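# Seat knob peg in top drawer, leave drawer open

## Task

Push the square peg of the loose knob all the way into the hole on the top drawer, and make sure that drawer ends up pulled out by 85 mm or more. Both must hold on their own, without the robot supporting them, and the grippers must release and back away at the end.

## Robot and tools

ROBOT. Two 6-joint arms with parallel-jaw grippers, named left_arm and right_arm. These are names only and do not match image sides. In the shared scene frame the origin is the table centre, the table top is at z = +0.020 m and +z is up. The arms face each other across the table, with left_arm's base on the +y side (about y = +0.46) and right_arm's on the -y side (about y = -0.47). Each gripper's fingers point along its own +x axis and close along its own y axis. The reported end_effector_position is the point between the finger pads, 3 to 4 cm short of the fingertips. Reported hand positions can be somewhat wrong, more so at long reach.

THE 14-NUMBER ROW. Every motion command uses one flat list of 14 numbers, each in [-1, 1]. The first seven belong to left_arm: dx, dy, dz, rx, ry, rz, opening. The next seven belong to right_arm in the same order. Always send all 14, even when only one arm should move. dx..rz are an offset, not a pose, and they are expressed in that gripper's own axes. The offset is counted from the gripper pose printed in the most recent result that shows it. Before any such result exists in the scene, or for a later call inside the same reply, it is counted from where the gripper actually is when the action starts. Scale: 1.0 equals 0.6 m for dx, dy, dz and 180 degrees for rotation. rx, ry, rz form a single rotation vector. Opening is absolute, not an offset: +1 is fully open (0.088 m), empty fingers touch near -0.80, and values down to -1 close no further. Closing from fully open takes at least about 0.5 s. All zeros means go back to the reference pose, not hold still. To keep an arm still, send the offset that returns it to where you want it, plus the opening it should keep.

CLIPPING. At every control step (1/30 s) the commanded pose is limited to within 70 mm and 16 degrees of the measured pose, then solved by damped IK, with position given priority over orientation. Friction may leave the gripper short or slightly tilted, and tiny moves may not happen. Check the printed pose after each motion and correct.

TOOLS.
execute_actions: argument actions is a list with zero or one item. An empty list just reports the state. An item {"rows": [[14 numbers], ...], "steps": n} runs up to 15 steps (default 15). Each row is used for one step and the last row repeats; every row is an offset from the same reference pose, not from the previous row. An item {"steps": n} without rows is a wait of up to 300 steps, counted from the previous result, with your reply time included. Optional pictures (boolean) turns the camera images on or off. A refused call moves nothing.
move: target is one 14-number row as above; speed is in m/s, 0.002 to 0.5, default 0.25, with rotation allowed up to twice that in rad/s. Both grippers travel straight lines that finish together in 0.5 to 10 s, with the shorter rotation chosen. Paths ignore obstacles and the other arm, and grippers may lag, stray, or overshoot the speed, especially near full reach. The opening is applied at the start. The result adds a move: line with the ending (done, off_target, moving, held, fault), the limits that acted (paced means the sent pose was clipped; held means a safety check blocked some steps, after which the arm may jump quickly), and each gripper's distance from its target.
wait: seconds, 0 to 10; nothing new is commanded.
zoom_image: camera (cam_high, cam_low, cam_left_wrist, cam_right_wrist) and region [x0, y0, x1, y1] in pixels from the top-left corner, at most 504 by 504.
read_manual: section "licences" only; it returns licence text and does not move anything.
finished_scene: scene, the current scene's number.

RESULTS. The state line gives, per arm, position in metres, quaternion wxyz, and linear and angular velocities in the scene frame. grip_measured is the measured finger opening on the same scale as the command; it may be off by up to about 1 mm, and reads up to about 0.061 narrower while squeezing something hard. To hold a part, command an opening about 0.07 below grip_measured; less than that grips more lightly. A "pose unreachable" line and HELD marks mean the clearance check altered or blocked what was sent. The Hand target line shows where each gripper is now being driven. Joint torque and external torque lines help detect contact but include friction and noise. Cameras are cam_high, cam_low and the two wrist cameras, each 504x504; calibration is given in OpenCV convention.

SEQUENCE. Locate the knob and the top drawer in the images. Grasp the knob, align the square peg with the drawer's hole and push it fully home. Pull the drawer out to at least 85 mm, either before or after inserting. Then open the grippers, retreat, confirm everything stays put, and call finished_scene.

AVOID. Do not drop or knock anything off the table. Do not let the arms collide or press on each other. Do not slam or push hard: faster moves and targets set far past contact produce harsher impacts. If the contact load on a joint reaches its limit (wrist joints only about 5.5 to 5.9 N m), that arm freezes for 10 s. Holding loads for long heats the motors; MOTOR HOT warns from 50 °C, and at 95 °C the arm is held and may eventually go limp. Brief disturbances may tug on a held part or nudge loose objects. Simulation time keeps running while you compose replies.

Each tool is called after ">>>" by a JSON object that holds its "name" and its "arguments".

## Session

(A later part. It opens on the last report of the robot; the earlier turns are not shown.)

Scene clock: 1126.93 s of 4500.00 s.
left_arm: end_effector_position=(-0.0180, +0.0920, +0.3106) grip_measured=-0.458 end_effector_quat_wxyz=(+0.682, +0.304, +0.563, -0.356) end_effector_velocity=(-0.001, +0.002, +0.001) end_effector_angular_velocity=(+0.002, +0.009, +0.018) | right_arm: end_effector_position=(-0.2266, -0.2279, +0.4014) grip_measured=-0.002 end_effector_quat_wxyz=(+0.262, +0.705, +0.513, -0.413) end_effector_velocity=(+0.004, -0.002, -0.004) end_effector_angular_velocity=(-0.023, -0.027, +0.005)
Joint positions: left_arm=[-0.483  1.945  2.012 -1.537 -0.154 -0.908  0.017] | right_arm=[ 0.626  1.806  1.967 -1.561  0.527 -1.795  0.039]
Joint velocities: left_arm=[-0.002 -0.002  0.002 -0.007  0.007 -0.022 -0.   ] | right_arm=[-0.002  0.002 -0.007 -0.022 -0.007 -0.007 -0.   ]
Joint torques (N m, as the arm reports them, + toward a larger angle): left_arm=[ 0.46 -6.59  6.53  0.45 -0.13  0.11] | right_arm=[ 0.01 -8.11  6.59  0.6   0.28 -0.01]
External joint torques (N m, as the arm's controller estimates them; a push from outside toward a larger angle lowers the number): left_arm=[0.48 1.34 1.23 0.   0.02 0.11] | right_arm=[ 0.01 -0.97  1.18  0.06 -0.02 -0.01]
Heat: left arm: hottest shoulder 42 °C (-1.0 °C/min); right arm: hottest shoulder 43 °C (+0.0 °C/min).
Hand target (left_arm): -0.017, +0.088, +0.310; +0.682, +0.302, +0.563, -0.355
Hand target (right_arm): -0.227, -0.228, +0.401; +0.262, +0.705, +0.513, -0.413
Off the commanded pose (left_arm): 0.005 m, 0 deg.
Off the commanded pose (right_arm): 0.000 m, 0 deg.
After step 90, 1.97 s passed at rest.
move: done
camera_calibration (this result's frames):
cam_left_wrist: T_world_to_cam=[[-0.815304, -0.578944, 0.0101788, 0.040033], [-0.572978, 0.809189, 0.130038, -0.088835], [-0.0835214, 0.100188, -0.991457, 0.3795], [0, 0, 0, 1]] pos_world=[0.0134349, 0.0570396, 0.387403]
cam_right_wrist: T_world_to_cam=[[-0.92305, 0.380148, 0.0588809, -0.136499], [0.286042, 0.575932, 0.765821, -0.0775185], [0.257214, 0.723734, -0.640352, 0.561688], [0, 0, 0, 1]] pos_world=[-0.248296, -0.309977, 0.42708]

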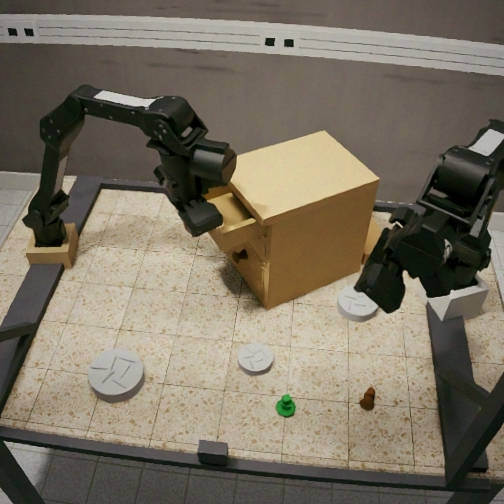

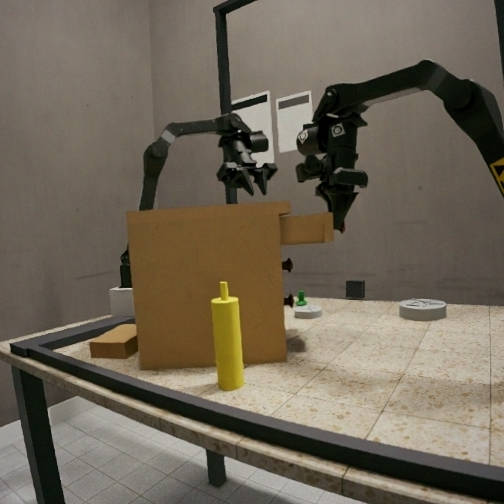

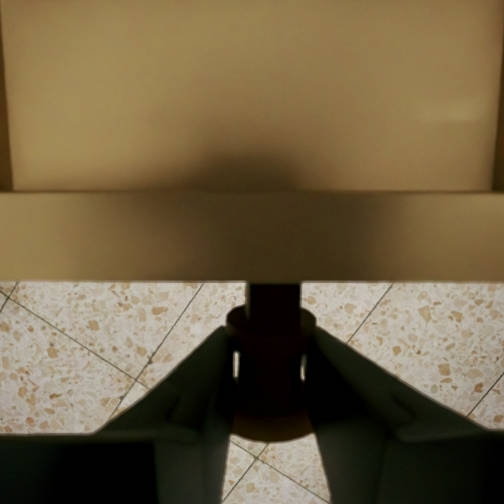

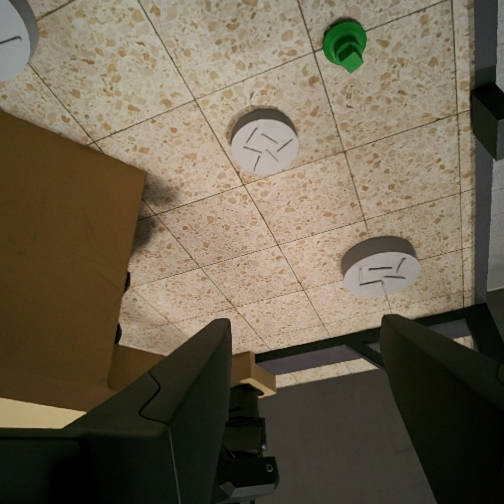

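>>> {"name": "move", "arguments": {"target": [0.002,-0.003,0.012,0,0,0,-0.54, 0,0,0,0,0,0,0.0], "speed": 0.01}}

>>> {"name": "zoom_image", "arguments": {"camera": "cam_low", "region": [280,180,410,270]}}

Scene clock: 1132.37 s of 4500.00 s.
left_arm: end_effector_position=(-0.0179, +0.0901, +0.3112) grip_measured=-0.458 end_effector_quat_wxyz=(+0.680, +0.308, +0.562, -0.357) end_effector_velocity=(+0.002, -0.000, -0.002) end_effector_angular_velocity=(+0.004, -0.024, +0.007) | right_arm: end_effector_position=(-0.2266, -0.2279, +0.4014) grip_measured=-0.002 end_effector_quat_wxyz=(+0.262, +0.705, +0.513, -0.413) end_effector_velocity=(+0.002, +0.003, +0.002) end_effector_angular_velocity=(+0.019, -0.016, +0.013)
Joint positions: left_arm=[-0.481  1.957  2.032 -1.548 -0.151 -0.898  0.017] | right_arm=[ 0.626  1.806  1.967 -1.561  0.527 -1.795  0.039]
Joint velocities: left_arm=[-0.002  0.007  0.002 -0.007 -0.022 -0.007  0.   ] | right_arm=[-0.002 -0.002 -0.002  0.007  0.022 -0.022 -0.   ]
Joint torques (N m, as the arm reports them, + toward a larger angle): left_arm=[ 0.78 -6.83  6.59  0.53 -0.21  0.07] | right_arm=[-0.02 -8.12  6.62  0.6   0.28 -0.03]
External joint torques (N m, as the arm's controller estimates them; a push from outside toward a larger angle lowers the number): left_arm=[ 0.77  1.06  1.34  0.06 -0.06  0.07] | right_arm=[-0.01 -0.88  1.14  0.05 -0.02 -0.02]
Heat: left arm: hottest shoulder 42 °C (+0.0 °C/min); right arm: hottest shoulder 43 °C (+0.0 °C/min).
Hand target (left_arm): -0.015, +0.085, +0.311; +0.682, +0.304, +0.563, -0.356
Hand target (right_arm): -0.227, -0.228, +0.401; +0.262, +0.705, +0.513, -0.413
Off the commanded pose (left_arm): 0.006 m, 0 deg.
Off the commanded pose (right_arm): 0.000 m, 0 deg.
After step 90, 1.47 s passed at rest.
move: done
camera_calibration (this result's frames):
cam_left_wrist: T_world_to_cam=[[-0.819535, -0.572976, 0.00783118, 0.0390316], [-0.566979, 0.812785, 0.133847, -0.0887366], [-0.0830564, 0.105252, -0.990971, 0.379664], [0, 0, 0, 1]] pos_world=[0.0132095, 0.0545274, 0.387807]
cam_right_wrist: T_world_to_cam=[[-0.92305, 0.380148, 0.0588809, -0.136499], [0.286042, 0.575932, 0.765821, -0.0775185], [0.257214, 0.723734, -0.640352, 0.561688], [0, 0, 0, 1]] pos_world=[-0.248296, -0.309977, 0.42708]

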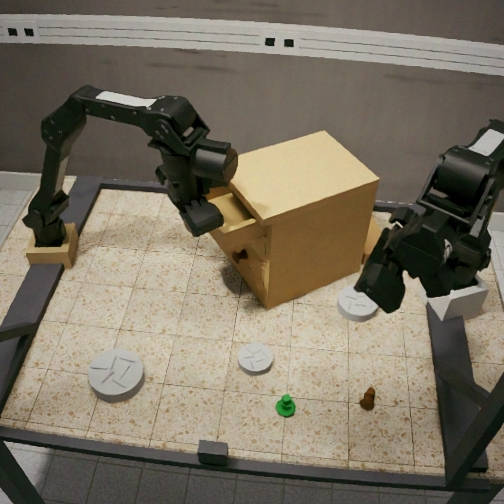

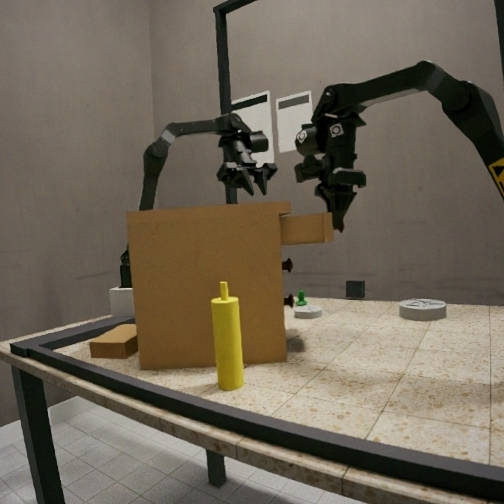

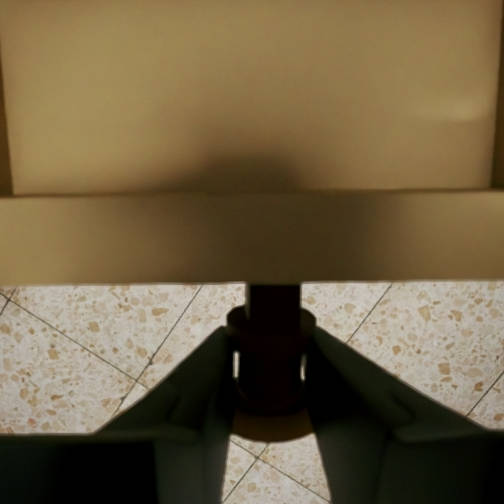

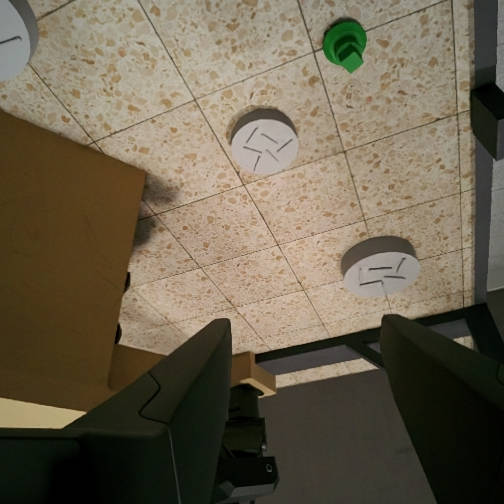

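Region (280, 180, 410, 270) of cam_low's 504x504 image, scaled by 3.877, with more detail than that image has; it fills the top 349 rows of this view, and the rest is white.

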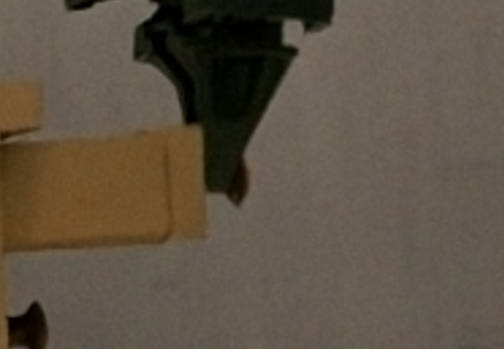

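>>> {"name": "move", "arguments": {"target": [0,0,0,0,0,0,0.3, 0,0,0,0,0,0,0.0]}}

>>> {"name": "zoom_image", "arguments": {"camera": "cam_low", "region": [280,180,410,270]}}

Scene clock: 1139.23 s of 4500.00 s.
left_arm: end_effector_position=(-0.0180, +0.0900, +0.3112) grip_measured=+0.295 end_effector_quat_wxyz=(+0.679, +0.308, +0.563, -0.357) end_effector_velocity=(+0.002, +0.004, -0.002) end_effector_angular_velocity=(+0.022, -0.014, +0.005) | right_arm: end_effector_position=(-0.2266, -0.2279, +0.4014) grip_measured=-0.002 end_effector_quat_wxyz=(+0.262, +0.705, +0.513, -0.413) end_effector_velocity=(+0.003, +0.000, +0.000) end_effector_angular_velocity=(+0.001, -0.014, +0.003)
Joint positions: left_arm=[-0.48   1.958  2.034 -1.548 -0.15  -0.897  0.053] | right_arm=[ 0.626  1.806  1.967 -1.561  0.527 -1.795  0.039]
Joint velocities: left_arm=[-0.002  0.002 -0.002 -0.022 -0.007 -0.007  0.   ] | right_arm=[-0.002 -0.002 -0.002 -0.007  0.007 -0.007  0.   ]
Joint torques (N m, as the arm reports them, + toward a larger angle): left_arm=[-0.05 -8.35  4.82  0.39 -0.17  0.01] | right_arm=[ 0.02 -8.08  6.57  0.6   0.27 -0.02]
External joint torques (N m, as the arm's controller estimates them; a push from outside toward a larger angle lowers the number): left_arm=[-0.05 -0.44 -0.4  -0.05 -0.02  0.01] | right_arm=[ 0.04 -0.74  1.05  0.06 -0.04 -0.02]
Heat: left arm: hottest shoulder 42 °C (+0.0 °C/min); right arm: hottest shoulder 43 °C (+0.0 °C/min).
Hand target (left_arm): -0.018, +0.090, +0.311; +0.679, +0.307, +0.563, -0.357
Hand target (right_arm): -0.227, -0.228, +0.401; +0.262, +0.705, +0.513, -0.413
Off the commanded pose (left_arm): 0.000 m, 0 deg.
Off the commanded pose (right_arm): 0.000 m, 0 deg.
After step 90, 3.13 s passed at rest.
move: done
camera_calibration (this result's frames):
cam_left_wrist: T_world_to_cam=[[-0.819588, -0.572895, 0.00814237, 0.0388569], [-0.56677, 0.812743, 0.134981, -0.0890584], [-0.0839478, 0.106014, -0.990815, 0.379515], [0, 0, 0, 1]] pos_world=[0.0132304, 0.0544087, 0.387734]
cam_right_wrist: T_world_to_cam=[[-0.92305, 0.380148, 0.0588809, -0.136499], [0.286042, 0.575932, 0.765821, -0.0775185], [0.257214, 0.723734, -0.640352, 0.561688], [0, 0, 0, 1]] pos_world=[-0.248296, -0.309977, 0.42708]

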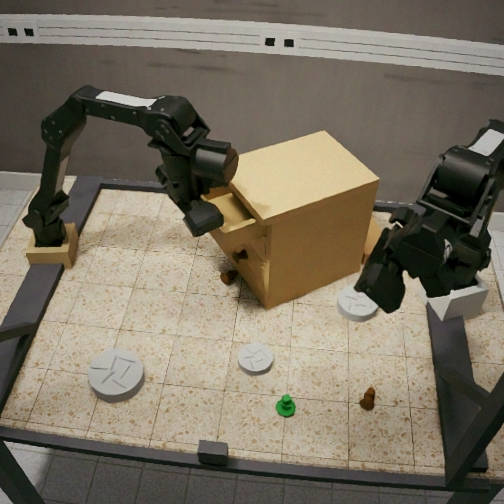

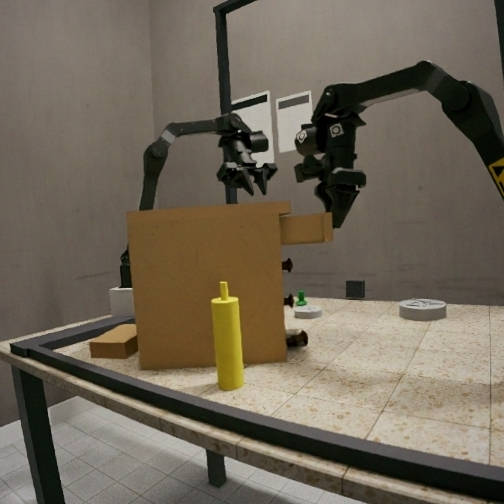

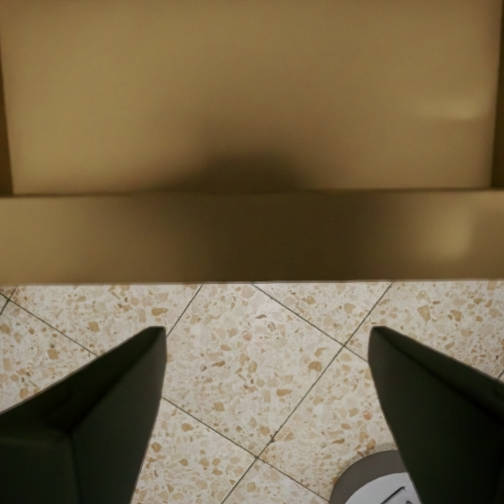

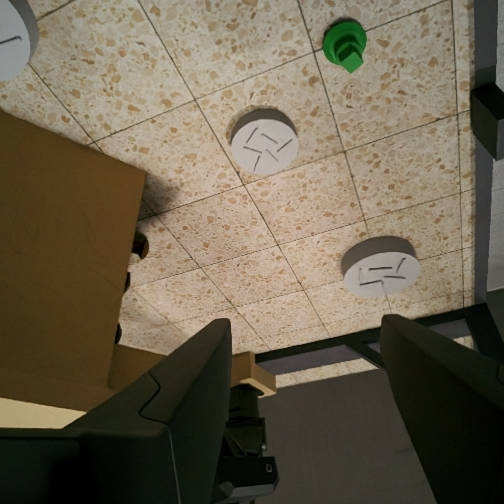

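Region (280, 180, 410, 270) of cam_low's 504x504 image, scaled by 3.877, with more detail than that image has; it fills the top 349 rows of this view, and the rest is white.

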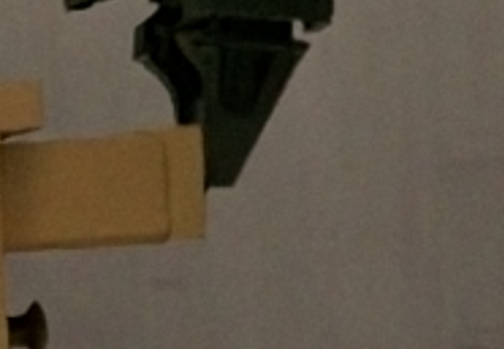

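>>> {"name": "zoom_image", "arguments": {"camera": "cam_high", "region": [180,220,300,320]}}

>>> {"name": "zoom_image", "arguments": {"camera": "cam_low", "region": [250,240,370,380]}}

>>> {"name": "zoom_image", "arguments": {"camera": "cam_right_wrist", "region": [80,180,220,360]}}

Region (180, 220, 300, 320) of cam_high's 504x504 image, scaled by 4.200, with more detail than that image has.

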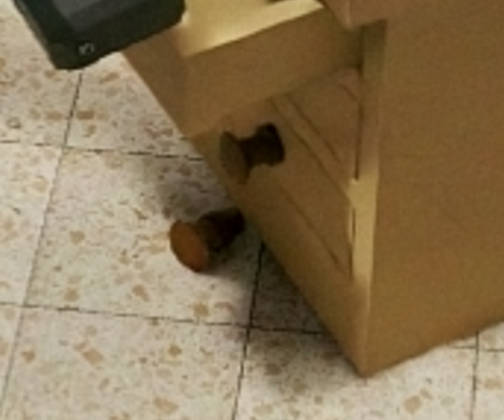

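Region (250, 240, 370, 380) of cam_low's 504x504 image, scaled by 3.600, with more detail than that image has; it fills the left 432 columns of this view, and the rest is white.

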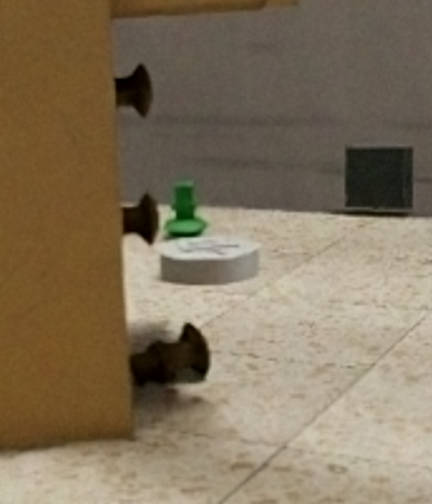

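Region (80, 180, 220, 360) of cam_right_wrist's 504x504 image, scaled by 2.800, with more detail than that image has.

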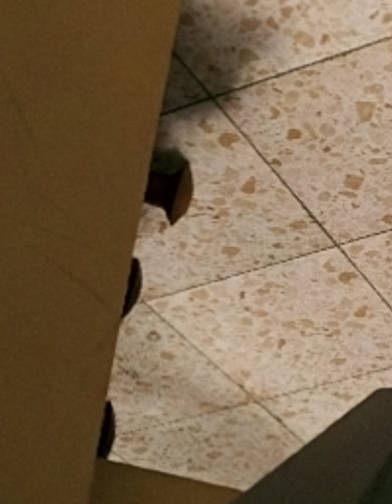

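>>> {"name": "move", "arguments": {"target": [-0.02,0,-0.15,0,0,0,0.6, 0,0,0,0,0,0,0.0]}}

Scene clock: 1194.87 s of 4500.00 s.
left_arm: end_effector_position=(-0.0691, +0.1624, +0.3033) grip_measured=+0.597 end_effector_quat_wxyz=(+0.677, +0.313, +0.565, -0.352) end_effector_velocity=(+0.001, +0.004, +0.002) end_effector_angular_velocity=(-0.012, -0.017, +0.011) | right_arm: end_effector_position=(-0.2266, -0.2279, +0.4014) grip_measured=-0.002 end_effector_quat_wxyz=(+0.262, +0.705, +0.513, -0.413) end_effector_velocity=(+0.004, -0.003, -0.001) end_effector_angular_velocity=(-0.018, -0.019, +0.005)
Joint positions: left_arm=[-0.7    1.778  1.766 -1.511 -0.161 -1.121  0.068] | right_arm=[ 0.626  1.806  1.967 -1.561  0.527 -1.795  0.039]
Joint velocities: left_arm=[-0.012 -0.012 -0.007 -0.007 -0.022 -0.022 -0.   ] | right_arm=[-0.002 -0.002 -0.002 -0.022 -0.007 -0.007 -0.   ]
Joint torques (N m, as the arm reports them, + toward a larger angle): left_arm=[-0.27 -9.31  4.17  0.48 -0.39 -0.08] | right_arm=[ 0.02 -8.12  6.57  0.6   0.27 -0.02]
External joint torques (N m, as the arm's controller estimates them; a push from outside toward a larger angle lowers the number): left_arm=[-0.31 -2.49 -1.16  0.13 -0.22 -0.08] | right_arm=[ 0.02 -0.86  1.12  0.08 -0.03 -0.02]
Heat: left arm: hottest shoulder 44 °C (+2.0 °C/min); right arm: hottest shoulder 44 °C (+1.0 °C/min).
Hand target (left_arm): -0.068, +0.165, +0.308; +0.679, +0.307, +0.563, -0.357
Hand target (right_arm): -0.227, -0.228, +0.401; +0.262, +0.705, +0.513, -0.413
Off the commanded pose (left_arm): 0.005 m, 1 deg.
Off the commanded pose (right_arm): 0.000 m, 0 deg.
After step 140, 50.00 s passed at rest.
move: done
camera_calibration (this result's frames):
cam_left_wrist: T_world_to_cam=[[-0.819046, -0.573725, -0.00196512, 0.0417384], [-0.567746, 0.810007, 0.146809, -0.179012], [-0.0826361, 0.121359, -0.989163, 0.356877], [0, 0, 0, 1]] pos_world=[-0.037957, 0.125638, 0.379372]
cam_right_wrist: T_world_to_cam=[[-0.92305, 0.380148, 0.0588809, -0.136499], [0.286042, 0.575932, 0.765821, -0.0775185], [0.257214, 0.723734, -0.640352, 0.561688], [0, 0, 0, 1]] pos_world=[-0.248296, -0.309977, 0.42708]

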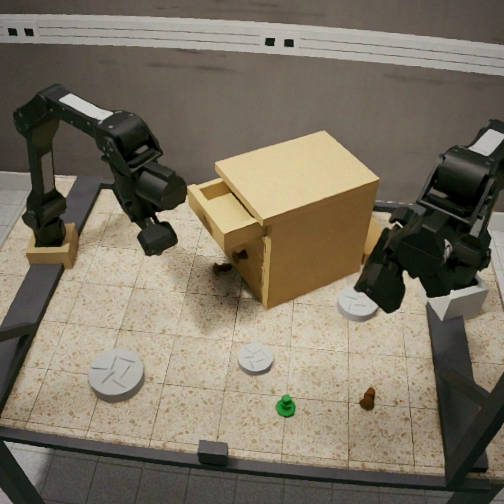

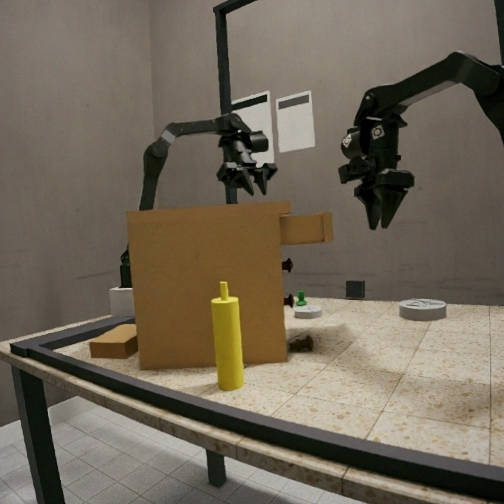

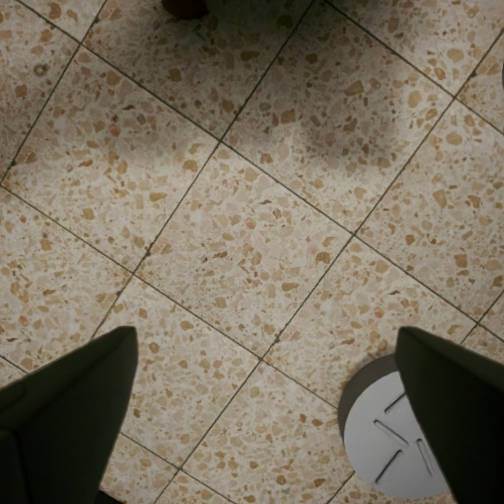

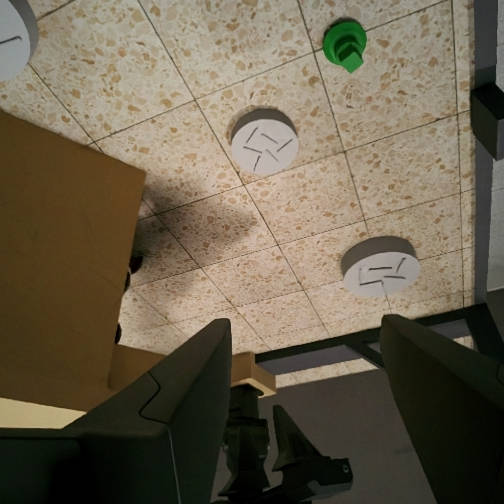

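>>> {"name": "zoom_image", "arguments": {"camera": "cam_high", "region": [170,170,290,300]}}

>>> {"name": "move", "arguments": {"target": [0.3,0,-0.05,0,-0.17,0,0.6, 0,0,0,0,0,0,0.0]}}

Region (170, 170, 290, 300) of cam_high's 504x504 image, scaled by 3.877, with more detail than that image has; it fills the left 465 columns of this view, and the rest is white.

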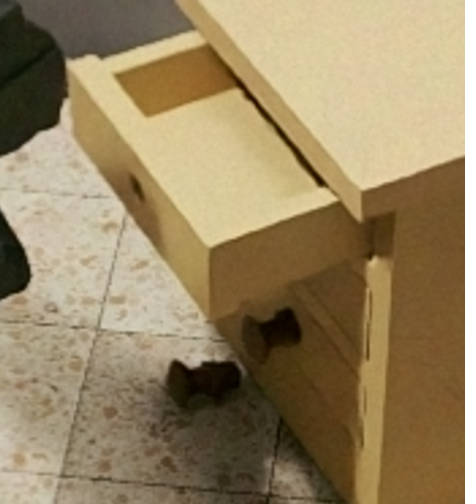

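Scene clock: 1199.40 s of 4500.00 s.
left_arm: end_effector_position=(-0.0677, +0.1635, +0.1259) grip_measured=+0.597 end_effector_quat_wxyz=(+0.801, +0.204, +0.372, -0.423) end_effector_velocity=(+0.000, +0.000, -0.004) end_effector_angular_velocity=(-0.009, +0.000, +0.004) | right_arm: end_effector_position=(-0.2266, -0.2279, +0.4014) grip_measured=-0.002 end_effector_quat_wxyz=(+0.262, +0.705, +0.513, -0.413) end_effector_velocity=(+0.002, -0.001, -0.002) end_effector_angular_velocity=(-0.021, +0.009, -0.010)
Joint positions: left_arm=[-0.915  1.811  0.923 -0.508 -0.677 -1.278  0.068] | right_arm=[ 0.626  1.806  1.967 -1.561  0.527 -1.795  0.039]
Joint velocities: left_arm=[-0.002  0.007 -0.012  0.022 -0.007 -0.007 -0.   ] | right_arm=[-0.007 -0.002 -0.002 -0.007 -0.022  0.007 -0.   ]
Joint torques (N m, as the arm reports them, + toward a larger angle): left_arm=[-0.3  -5.22  3.36  0.67 -0.69 -0.04] | right_arm=[ 0.01 -8.1   6.58  0.61  0.28 -0.01]
External joint torques (N m, as the arm's controller estimates them; a push from outside toward a larger angle lowers the number): left_arm=[-0.32  1.11 -1.29  0.14 -0.23 -0.05] | right_arm=[ 0.04 -0.89  1.14  0.07 -0.02 -0.01]
Heat: left arm: hottest shoulder 44 °C (+2.0 °C/min); right arm: hottest shoulder 44 °C (+1.0 °C/min).
Hand target (left_arm): -0.067, +0.166, +0.121; +0.802, +0.209, +0.367, -0.422
Hand target (right_arm): -0.227, -0.228, +0.401; +0.262, +0.705, +0.513, -0.413
Off the commanded pose (left_arm): 0.006 m, 1 deg.
Off the commanded pose (right_arm): 0.000 m, 0 deg.
move: done
camera_calibration (this result's frames):
cam_left_wrist: T_world_to_cam=[[-0.825997, -0.563331, 0.0196491, 0.0382395], [-0.528863, 0.762455, -0.372783, -0.0772214], [0.195019, -0.318309, -0.927711, 0.264276], [0, 0, 0, 1]] pos_world=[-0.0607927, 0.164541, 0.215634]
cam_right_wrist: T_world_to_cam=[[-0.92305, 0.380148, 0.0588809, -0.136499], [0.286042, 0.575932, 0.765821, -0.0775185], [0.257214, 0.723734, -0.640352, 0.561688], [0, 0, 0, 1]] pos_world=[-0.248296, -0.309977, 0.42708]

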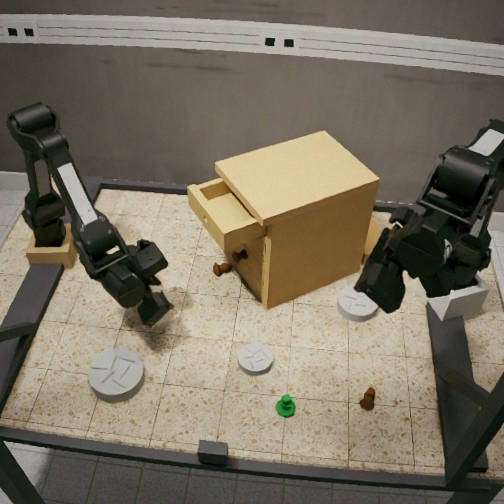

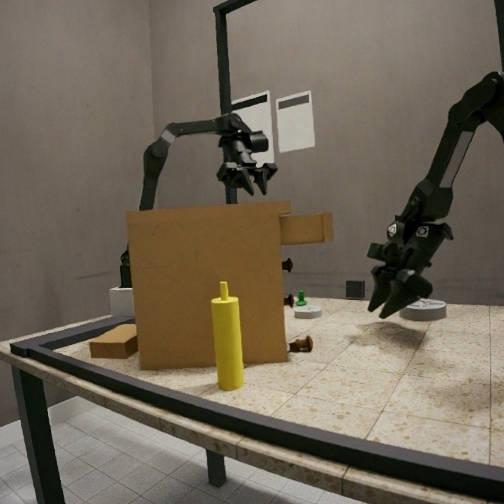

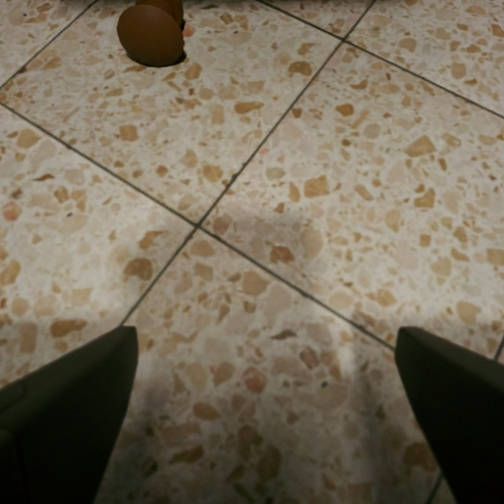

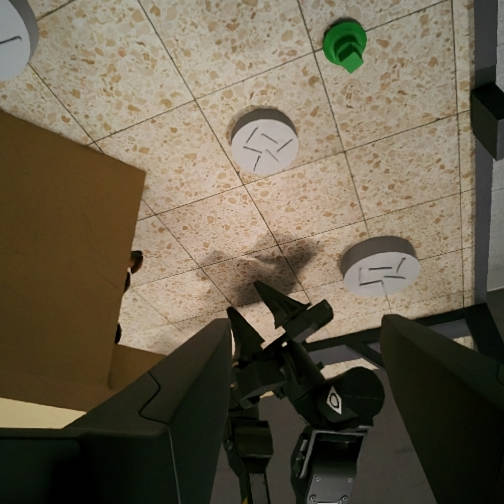

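>>> {"name": "move", "arguments": {"target": [0.168,0.067,0.149,0,0,0,0.6, 0,0,0,0,0,0,0.0]}}

Scene clock: 1207.77 s of 4500.00 s.
left_arm: end_effector_position=(+0.0408, +0.0797, +0.1066) grip_measured=+0.597 end_effector_quat_wxyz=(+0.802, +0.206, +0.370, -0.421) end_effector_velocity=(+0.002, +0.000, -0.003) end_effector_angular_velocity=(+0.012, -0.006, -0.013) | right_arm: end_effector_position=(-0.2266, -0.2279, +0.4014) grip_measured=-0.002 end_effector_quat_wxyz=(+0.262, +0.705, +0.513, -0.413) end_effector_velocity=(+0.005, -0.001, -0.000) end_effector_angular_velocity=(-0.006, -0.026, +0.003)
Joint positions: left_arm=[-0.468  1.881  0.885 -0.106 -0.537 -0.761  0.068] | right_arm=[ 0.626  1.806  1.967 -1.561  0.527 -1.795  0.039]
Joint velocities: left_arm=[ 0.007  0.007 -0.002  0.007  0.007  0.022 -0.   ] | right_arm=[-0.002 -0.002 -0.002 -0.022  0.007 -0.007 -0.   ]
Joint torques (N m, as the arm reports them, + toward a larger angle): left_arm=[ 0.19 -5.84  5.49  1.18 -0.17  0.15] | right_arm=[ 0.04 -8.09  6.57  0.6   0.29 -0.02]
External joint torques (N m, as the arm's controller estimates them; a push from outside toward a larger angle lowers the number): left_arm=[0.19 1.08 0.73 0.2  0.17 0.14] | right_arm=[ 0.04 -0.84  1.11  0.07 -0.01 -0.01]
Heat: left arm: hottest shoulder 43 °C (+1.0 °C/min); right arm: hottest shoulder 44 °C (+1.0 °C/min).
Hand target (left_arm): +0.041, +0.076, +0.106; +0.802, +0.204, +0.371, -0.422
Hand target (right_arm): -0.227, -0.228, +0.401; +0.262, +0.705, +0.513, -0.413
Off the commanded pose (left_arm): 0.004 m, 0 deg.
Off the commanded pose (right_arm): 0.000 m, 0 deg.
After step 90, 4.20 s passed at rest.
move: done
camera_calibration (this result's frames):
cam_left_wrist: T_world_to_cam=[[-0.824778, -0.565318, 0.0125262, 0.081955], [-0.528141, 0.762247, -0.374229, 0.0369572], [0.20201, -0.315271, -0.927252, 0.197997], [0, 0, 0, 1]] pos_world=[0.0471159, 0.080583, 0.196397]
cam_right_wrist: T_world_to_cam=[[-0.92305, 0.380148, 0.0588809, -0.136499], [0.286042, 0.575932, 0.765821, -0.0775185], [0.257214, 0.723734, -0.640352, 0.561688], [0, 0, 0, 1]] pos_world=[-0.248296, -0.309977, 0.42708]

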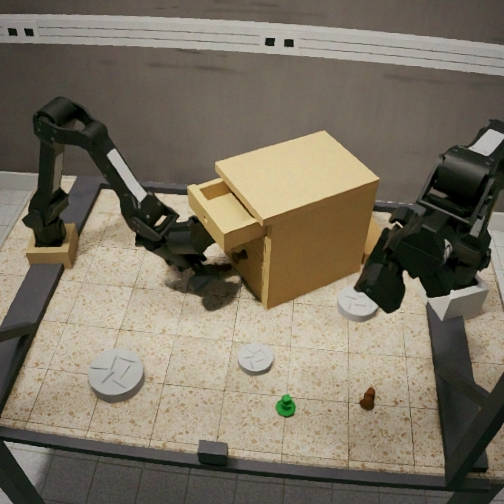

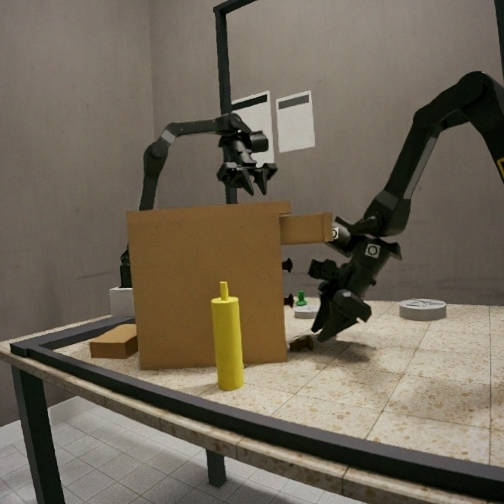

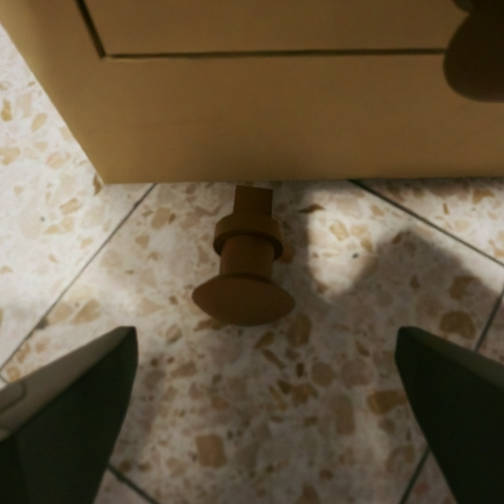

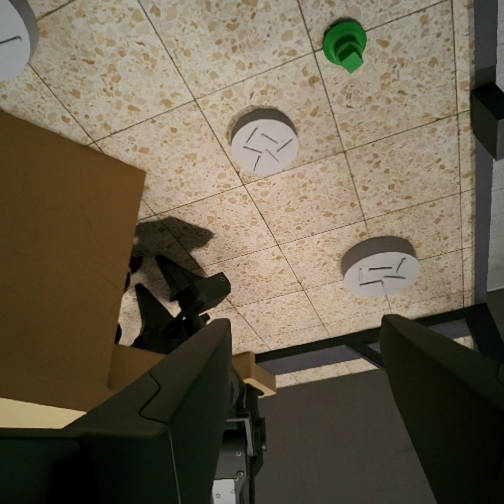

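>>> {"name": "move", "arguments": {"target": [0.045,0.010,0.02,0,0.04,0,0.6, 0,0,0,0,0,0,0.0], "speed": 0.08}}

Scene clock: 1222.27 s of 4500.00 s.
left_arm: end_effector_position=(+0.0567, +0.0644, +0.0959) grip_measured=+0.597 end_effector_quat_wxyz=(+0.777, +0.232, +0.415, -0.412) end_effector_velocity=(-0.000, +0.000, +0.000) end_effector_angular_velocity=(+0.016, +0.001, -0.007) | right_arm: end_effector_position=(-0.2266, -0.2279, +0.4014) grip_measured=-0.002 end_effector_quat_wxyz=(+0.262, +0.705, +0.513, -0.413) end_effector_velocity=(+0.006, -0.001, -0.001) end_effector_angular_velocity=(-0.010, -0.038, +0.015)
Joint positions: left_arm=[-0.374  1.946  0.989 -0.195 -0.413 -0.702  0.068] | right_arm=[ 0.626  1.806  1.967 -1.561  0.527 -1.795  0.039]
Joint velocities: left_arm=[ 0.002  0.002  0.012 -0.022  0.007  0.007 -0.   ] | right_arm=[-0.002 -0.002 -0.007 -0.022  0.007 -0.022 -0.   ]
Joint torques (N m, as the arm reports them, + toward a larger angle): left_arm=[ 0.93 -6.18  5.59  0.62 -0.09  0.09] | right_arm=[-0.02 -8.08  6.59  0.6   0.27 -0.03]
External joint torques (N m, as the arm's controller estimates them; a push from outside toward a larger angle lowers the number): left_arm=[ 0.97  1.36  0.71 -0.32  0.18  0.09] | right_arm=[-0.01 -0.83  1.14  0.08 -0.03 -0.03]
Heat: left arm: hottest shoulder 42 °C (-1.0 °C/min); right arm: hottest shoulder 44 °C (+1.0 °C/min).
Hand target (left_arm): +0.061, +0.061, +0.094; +0.778, +0.232, +0.419, -0.407
Hand target (right_arm): -0.227, -0.228, +0.401; +0.262, +0.705, +0.513, -0.413
Off the commanded pose (left_arm): 0.006 m, 1 deg.
Off the commanded pose (right_arm): 0.000 m, 0 deg.
After step 90, 10.37 s passed at rest.
move: done
camera_calibration (this result's frames):
cam_left_wrist: T_world_to_cam=[[-0.827977, -0.560626, 0.0123561, 0.0864346], [-0.543683, 0.797168, -0.262548, 0.0409853], [0.137341, -0.224101, -0.96484, 0.181404], [0, 0, 0, 1]] pos_world=[0.0689346, 0.0564382, 0.184718]
cam_right_wrist: T_world_to_cam=[[-0.92305, 0.380148, 0.0588809, -0.136499], [0.286042, 0.575932, 0.765821, -0.0775185], [0.257214, 0.723734, -0.640352, 0.561688], [0, 0, 0, 1]] pos_world=[-0.248296, -0.309977, 0.42708]

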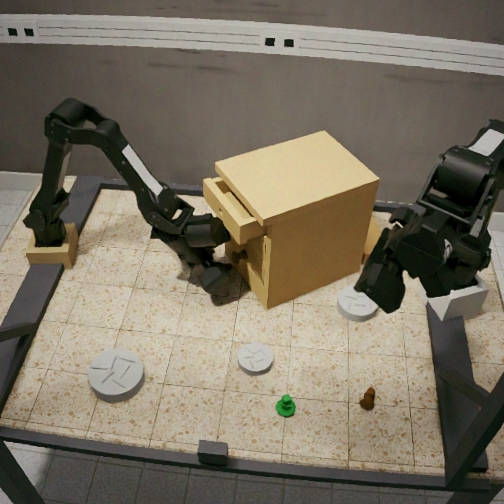

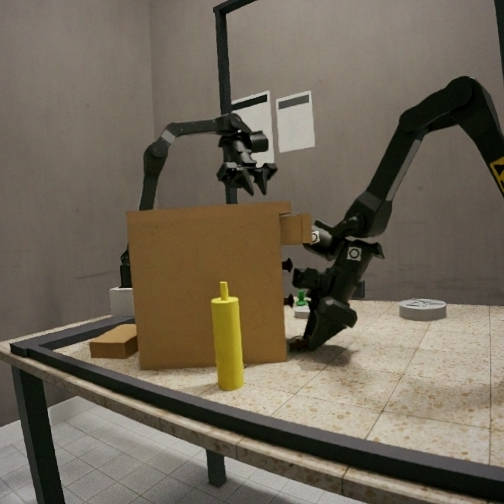

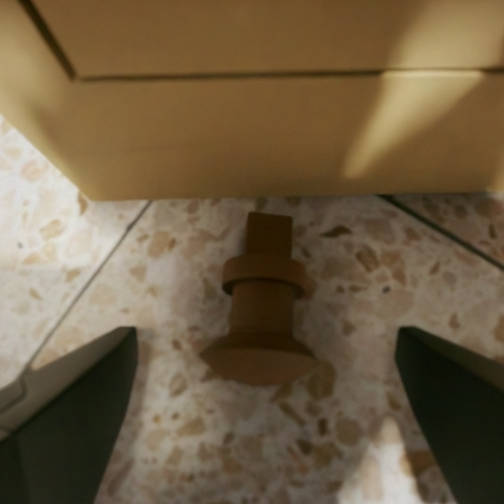

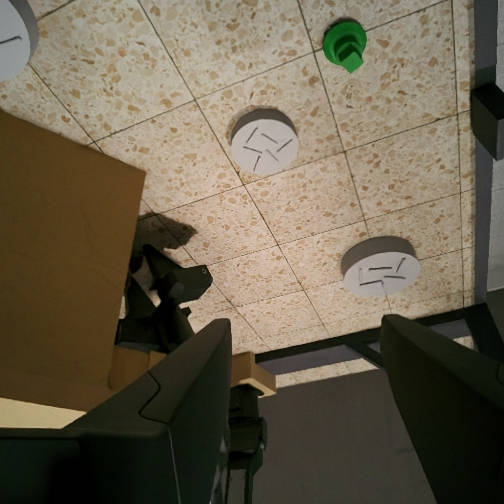

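>>> {"name": "move", "arguments": {"target": [0.0,0.002,0.0,0,-0.083,0,0.3, 0,0,0,0,0,0,0.0], "speed": 0.1}}

>>> {"name": "move", "arguments": {"target": [0.022,0.0,0.006,0,0,0,0.3, 0,0,0,0,0,0,0.0], "speed": 0.05}}

Scene clock: 1232.53 s of 4500.00 s.
left_arm: end_effector_position=(+0.0579, +0.0631, +0.0972) grip_measured=+0.303 end_effector_quat_wxyz=(+0.824, +0.173, +0.314, -0.438) end_effector_velocity=(+0.003, +0.003, -0.000) end_effector_angular_velocity=(-0.005, -0.013, +0.015) | right_arm: end_effector_position=(-0.2266, -0.2279, +0.4014) grip_measured=-0.002 end_effector_quat_wxyz=(+0.262, +0.705, +0.513, -0.413) end_effector_velocity=(+0.003, +0.002, -0.001) end_effector_angular_velocity=(-0.003, -0.025, +0.010)
Joint positions: left_arm=[-0.434  1.947  0.815  0.182 -0.603 -0.657  0.054] | right_arm=[ 0.626  1.806  1.967 -1.561  0.527 -1.795  0.039]
Joint velocities: left_arm=[-0.002 -0.002 -0.012  0.007 -0.022 -0.007 -0.   ] | right_arm=[-0.007  0.002 -0.002 -0.007  0.007 -0.022 -0.   ]
Joint torques (N m, as the arm reports them, + toward a larger angle): left_arm=[-0.24 -7.05  3.38  1.31 -0.55  0.12] | right_arm=[ 0.04 -8.07  6.54  0.6   0.29 -0.02]
External joint torques (N m, as the arm's controller estimates them; a push from outside toward a larger angle lowers the number): left_arm=[-0.28 -0.06 -0.98  0.18 -0.21  0.11] | right_arm=[ 0.08 -0.95  1.13  0.07 -0.02 -0.02]
Heat: left arm: hottest shoulder 42 °C (-1.0 °C/min); right arm: hottest shoulder 44 °C (+0.0 °C/min).
Hand target (left_arm): +0.058, +0.065, +0.096; +0.825, +0.176, +0.311, -0.438
Hand target (right_arm): -0.227, -0.228, +0.401; +0.262, +0.705, +0.513, -0.413
Off the commanded pose (left_arm): 0.002 m, 1 deg.
Off the commanded pose (right_arm): 0.000 m, 0 deg.
After step 90, 5.57 s passed at rest.
move: done
camera_calibration (this result's frames):
cam_left_wrist: T_world_to_cam=[[-0.830143, -0.557136, 0.0214754, 0.0857373], [-0.491576, 0.713195, -0.499705, 0.0683507], [0.263088, -0.425384, -0.865929, 0.178016], [0, 0, 0, 1]] pos_world=[0.0579399, 0.0747451, 0.186463]
cam_right_wrist: T_world_to_cam=[[-0.92305, 0.380148, 0.0588809, -0.136499], [0.286042, 0.575932, 0.765821, -0.0775185], [0.257214, 0.723734, -0.640352, 0.561688], [0, 0, 0, 1]] pos_world=[-0.248296, -0.309977, 0.42708]

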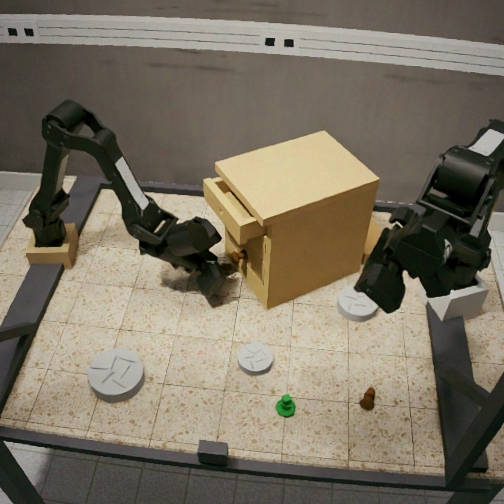

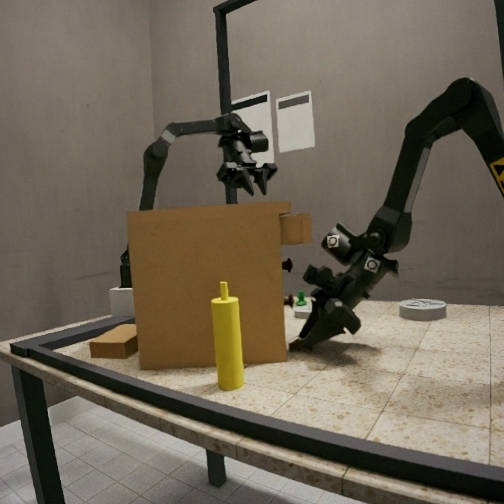

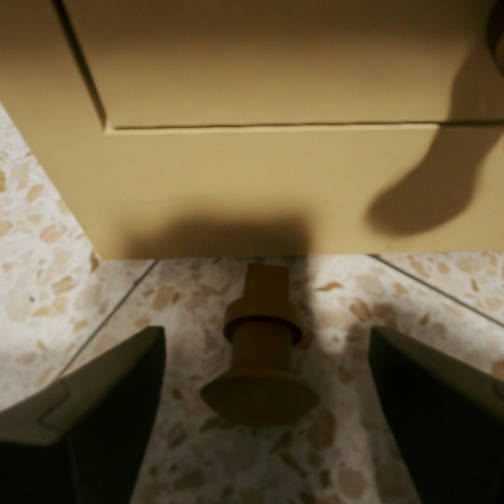

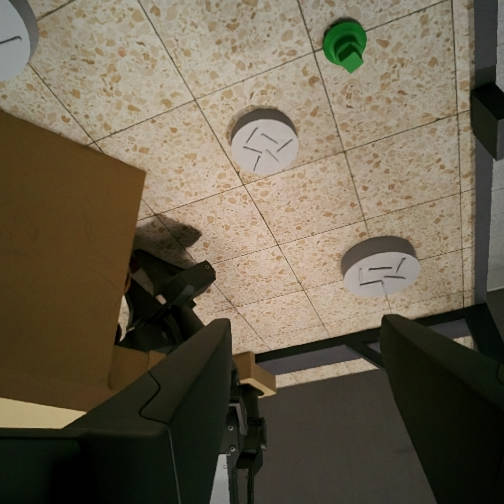

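Scene clock: 1233.30 s of 4500.00 s.
left_arm: end_effector_position=(+0.0645, +0.0566, +0.0925) grip_measured=+0.303 end_effector_quat_wxyz=(+0.825, +0.174, +0.313, -0.437) end_effector_velocity=(+0.000, +0.001, -0.002) end_effector_angular_velocity=(+0.007, -0.004, +0.007) | right_arm: end_effector_position=(-0.2266, -0.2279, +0.4014) grip_measured=-0.002 end_effector_quat_wxyz=(+0.262, +0.705, +0.513, -0.413) end_effector_velocity=(+0.000, +0.002, +0.002) end_effector_angular_velocity=(+0.010, -0.004, +0.015)
Joint positions: left_arm=[-0.41   1.977  0.83   0.21  -0.592 -0.632  0.054] | right_arm=[ 0.626  1.806  1.967 -1.561  0.527 -1.795  0.039]
Joint velocities: left_arm=[-0.002  0.007  0.002 -0.007 -0.007 -0.007 -0.   ] | right_arm=[-0.002 -0.002  0.002  0.007  0.007 -0.022 -0.   ]
Joint torques (N m, as the arm reports them, + toward a larger angle): left_arm=[ 0.29 -5.99  5.07  1.34 -0.18  0.15] | right_arm=[ 0.02 -8.12  6.59  0.61  0.28 -0.02]
External joint torques (N m, as the arm's controller estimates them; a push from outside toward a larger angle lowers the number): left_arm=[0.29 1.13 0.78 0.2  0.15 0.14] | right_arm=[ 0.   -0.82  1.07  0.05 -0.03 -0.02]
Heat: left arm: hottest shoulder 42 °C (-1.0 °C/min); right arm: hottest shoulder 44 °C (+0.0 °C/min).
Hand target (left_arm): +0.065, +0.053, +0.091; +0.824, +0.173, +0.314, -0.438
Hand target (right_arm): -0.227, -0.228, +0.401; +0.262, +0.705, +0.513, -0.413
Off the commanded pose (left_arm): 0.004 m, 0 deg.
Off the commanded pose (right_arm): 0.000 m, 0 deg.
move: done
camera_calibration (this result's frames):
cam_left_wrist: T_world_to_cam=[[-0.829712, -0.557884, 0.0185485, 0.0879543], [-0.490792, 0.713294, -0.500334, 0.0739106], [0.265898, -0.424236, -0.865634, 0.169126], [0, 0, 0, 1]] pos_world=[0.0642813, 0.0680976, 0.18175]
cam_right_wrist: T_world_to_cam=[[-0.92305, 0.380148, 0.0588809, -0.136499], [0.286042, 0.575932, 0.765821, -0.0775185], [0.257214, 0.723734, -0.640352, 0.561688], [0, 0, 0, 1]] pos_world=[-0.248296, -0.309977, 0.42708]

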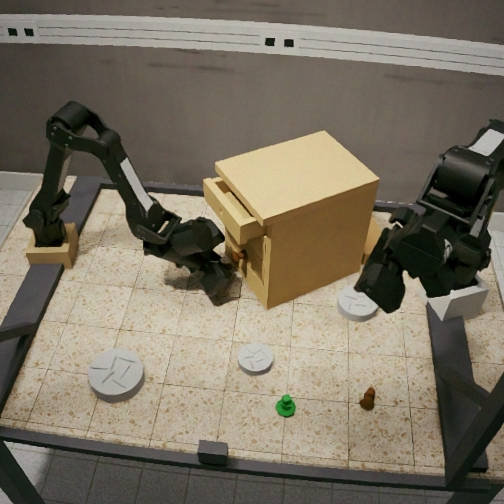

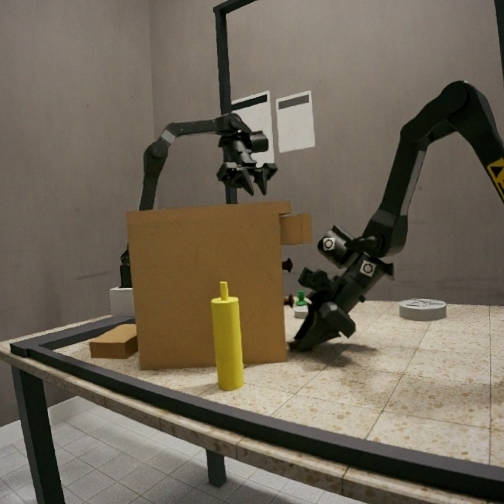

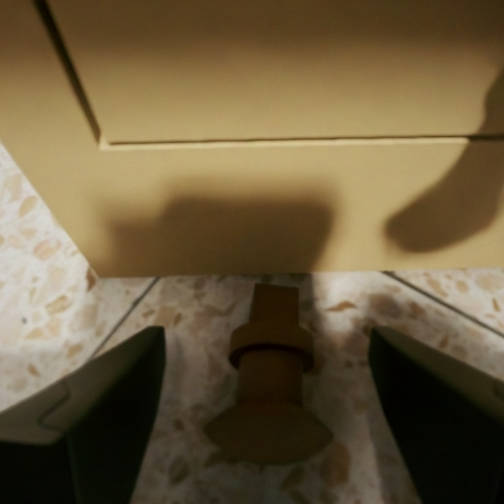

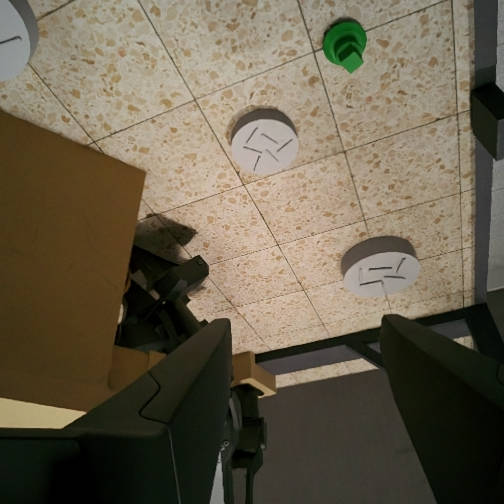

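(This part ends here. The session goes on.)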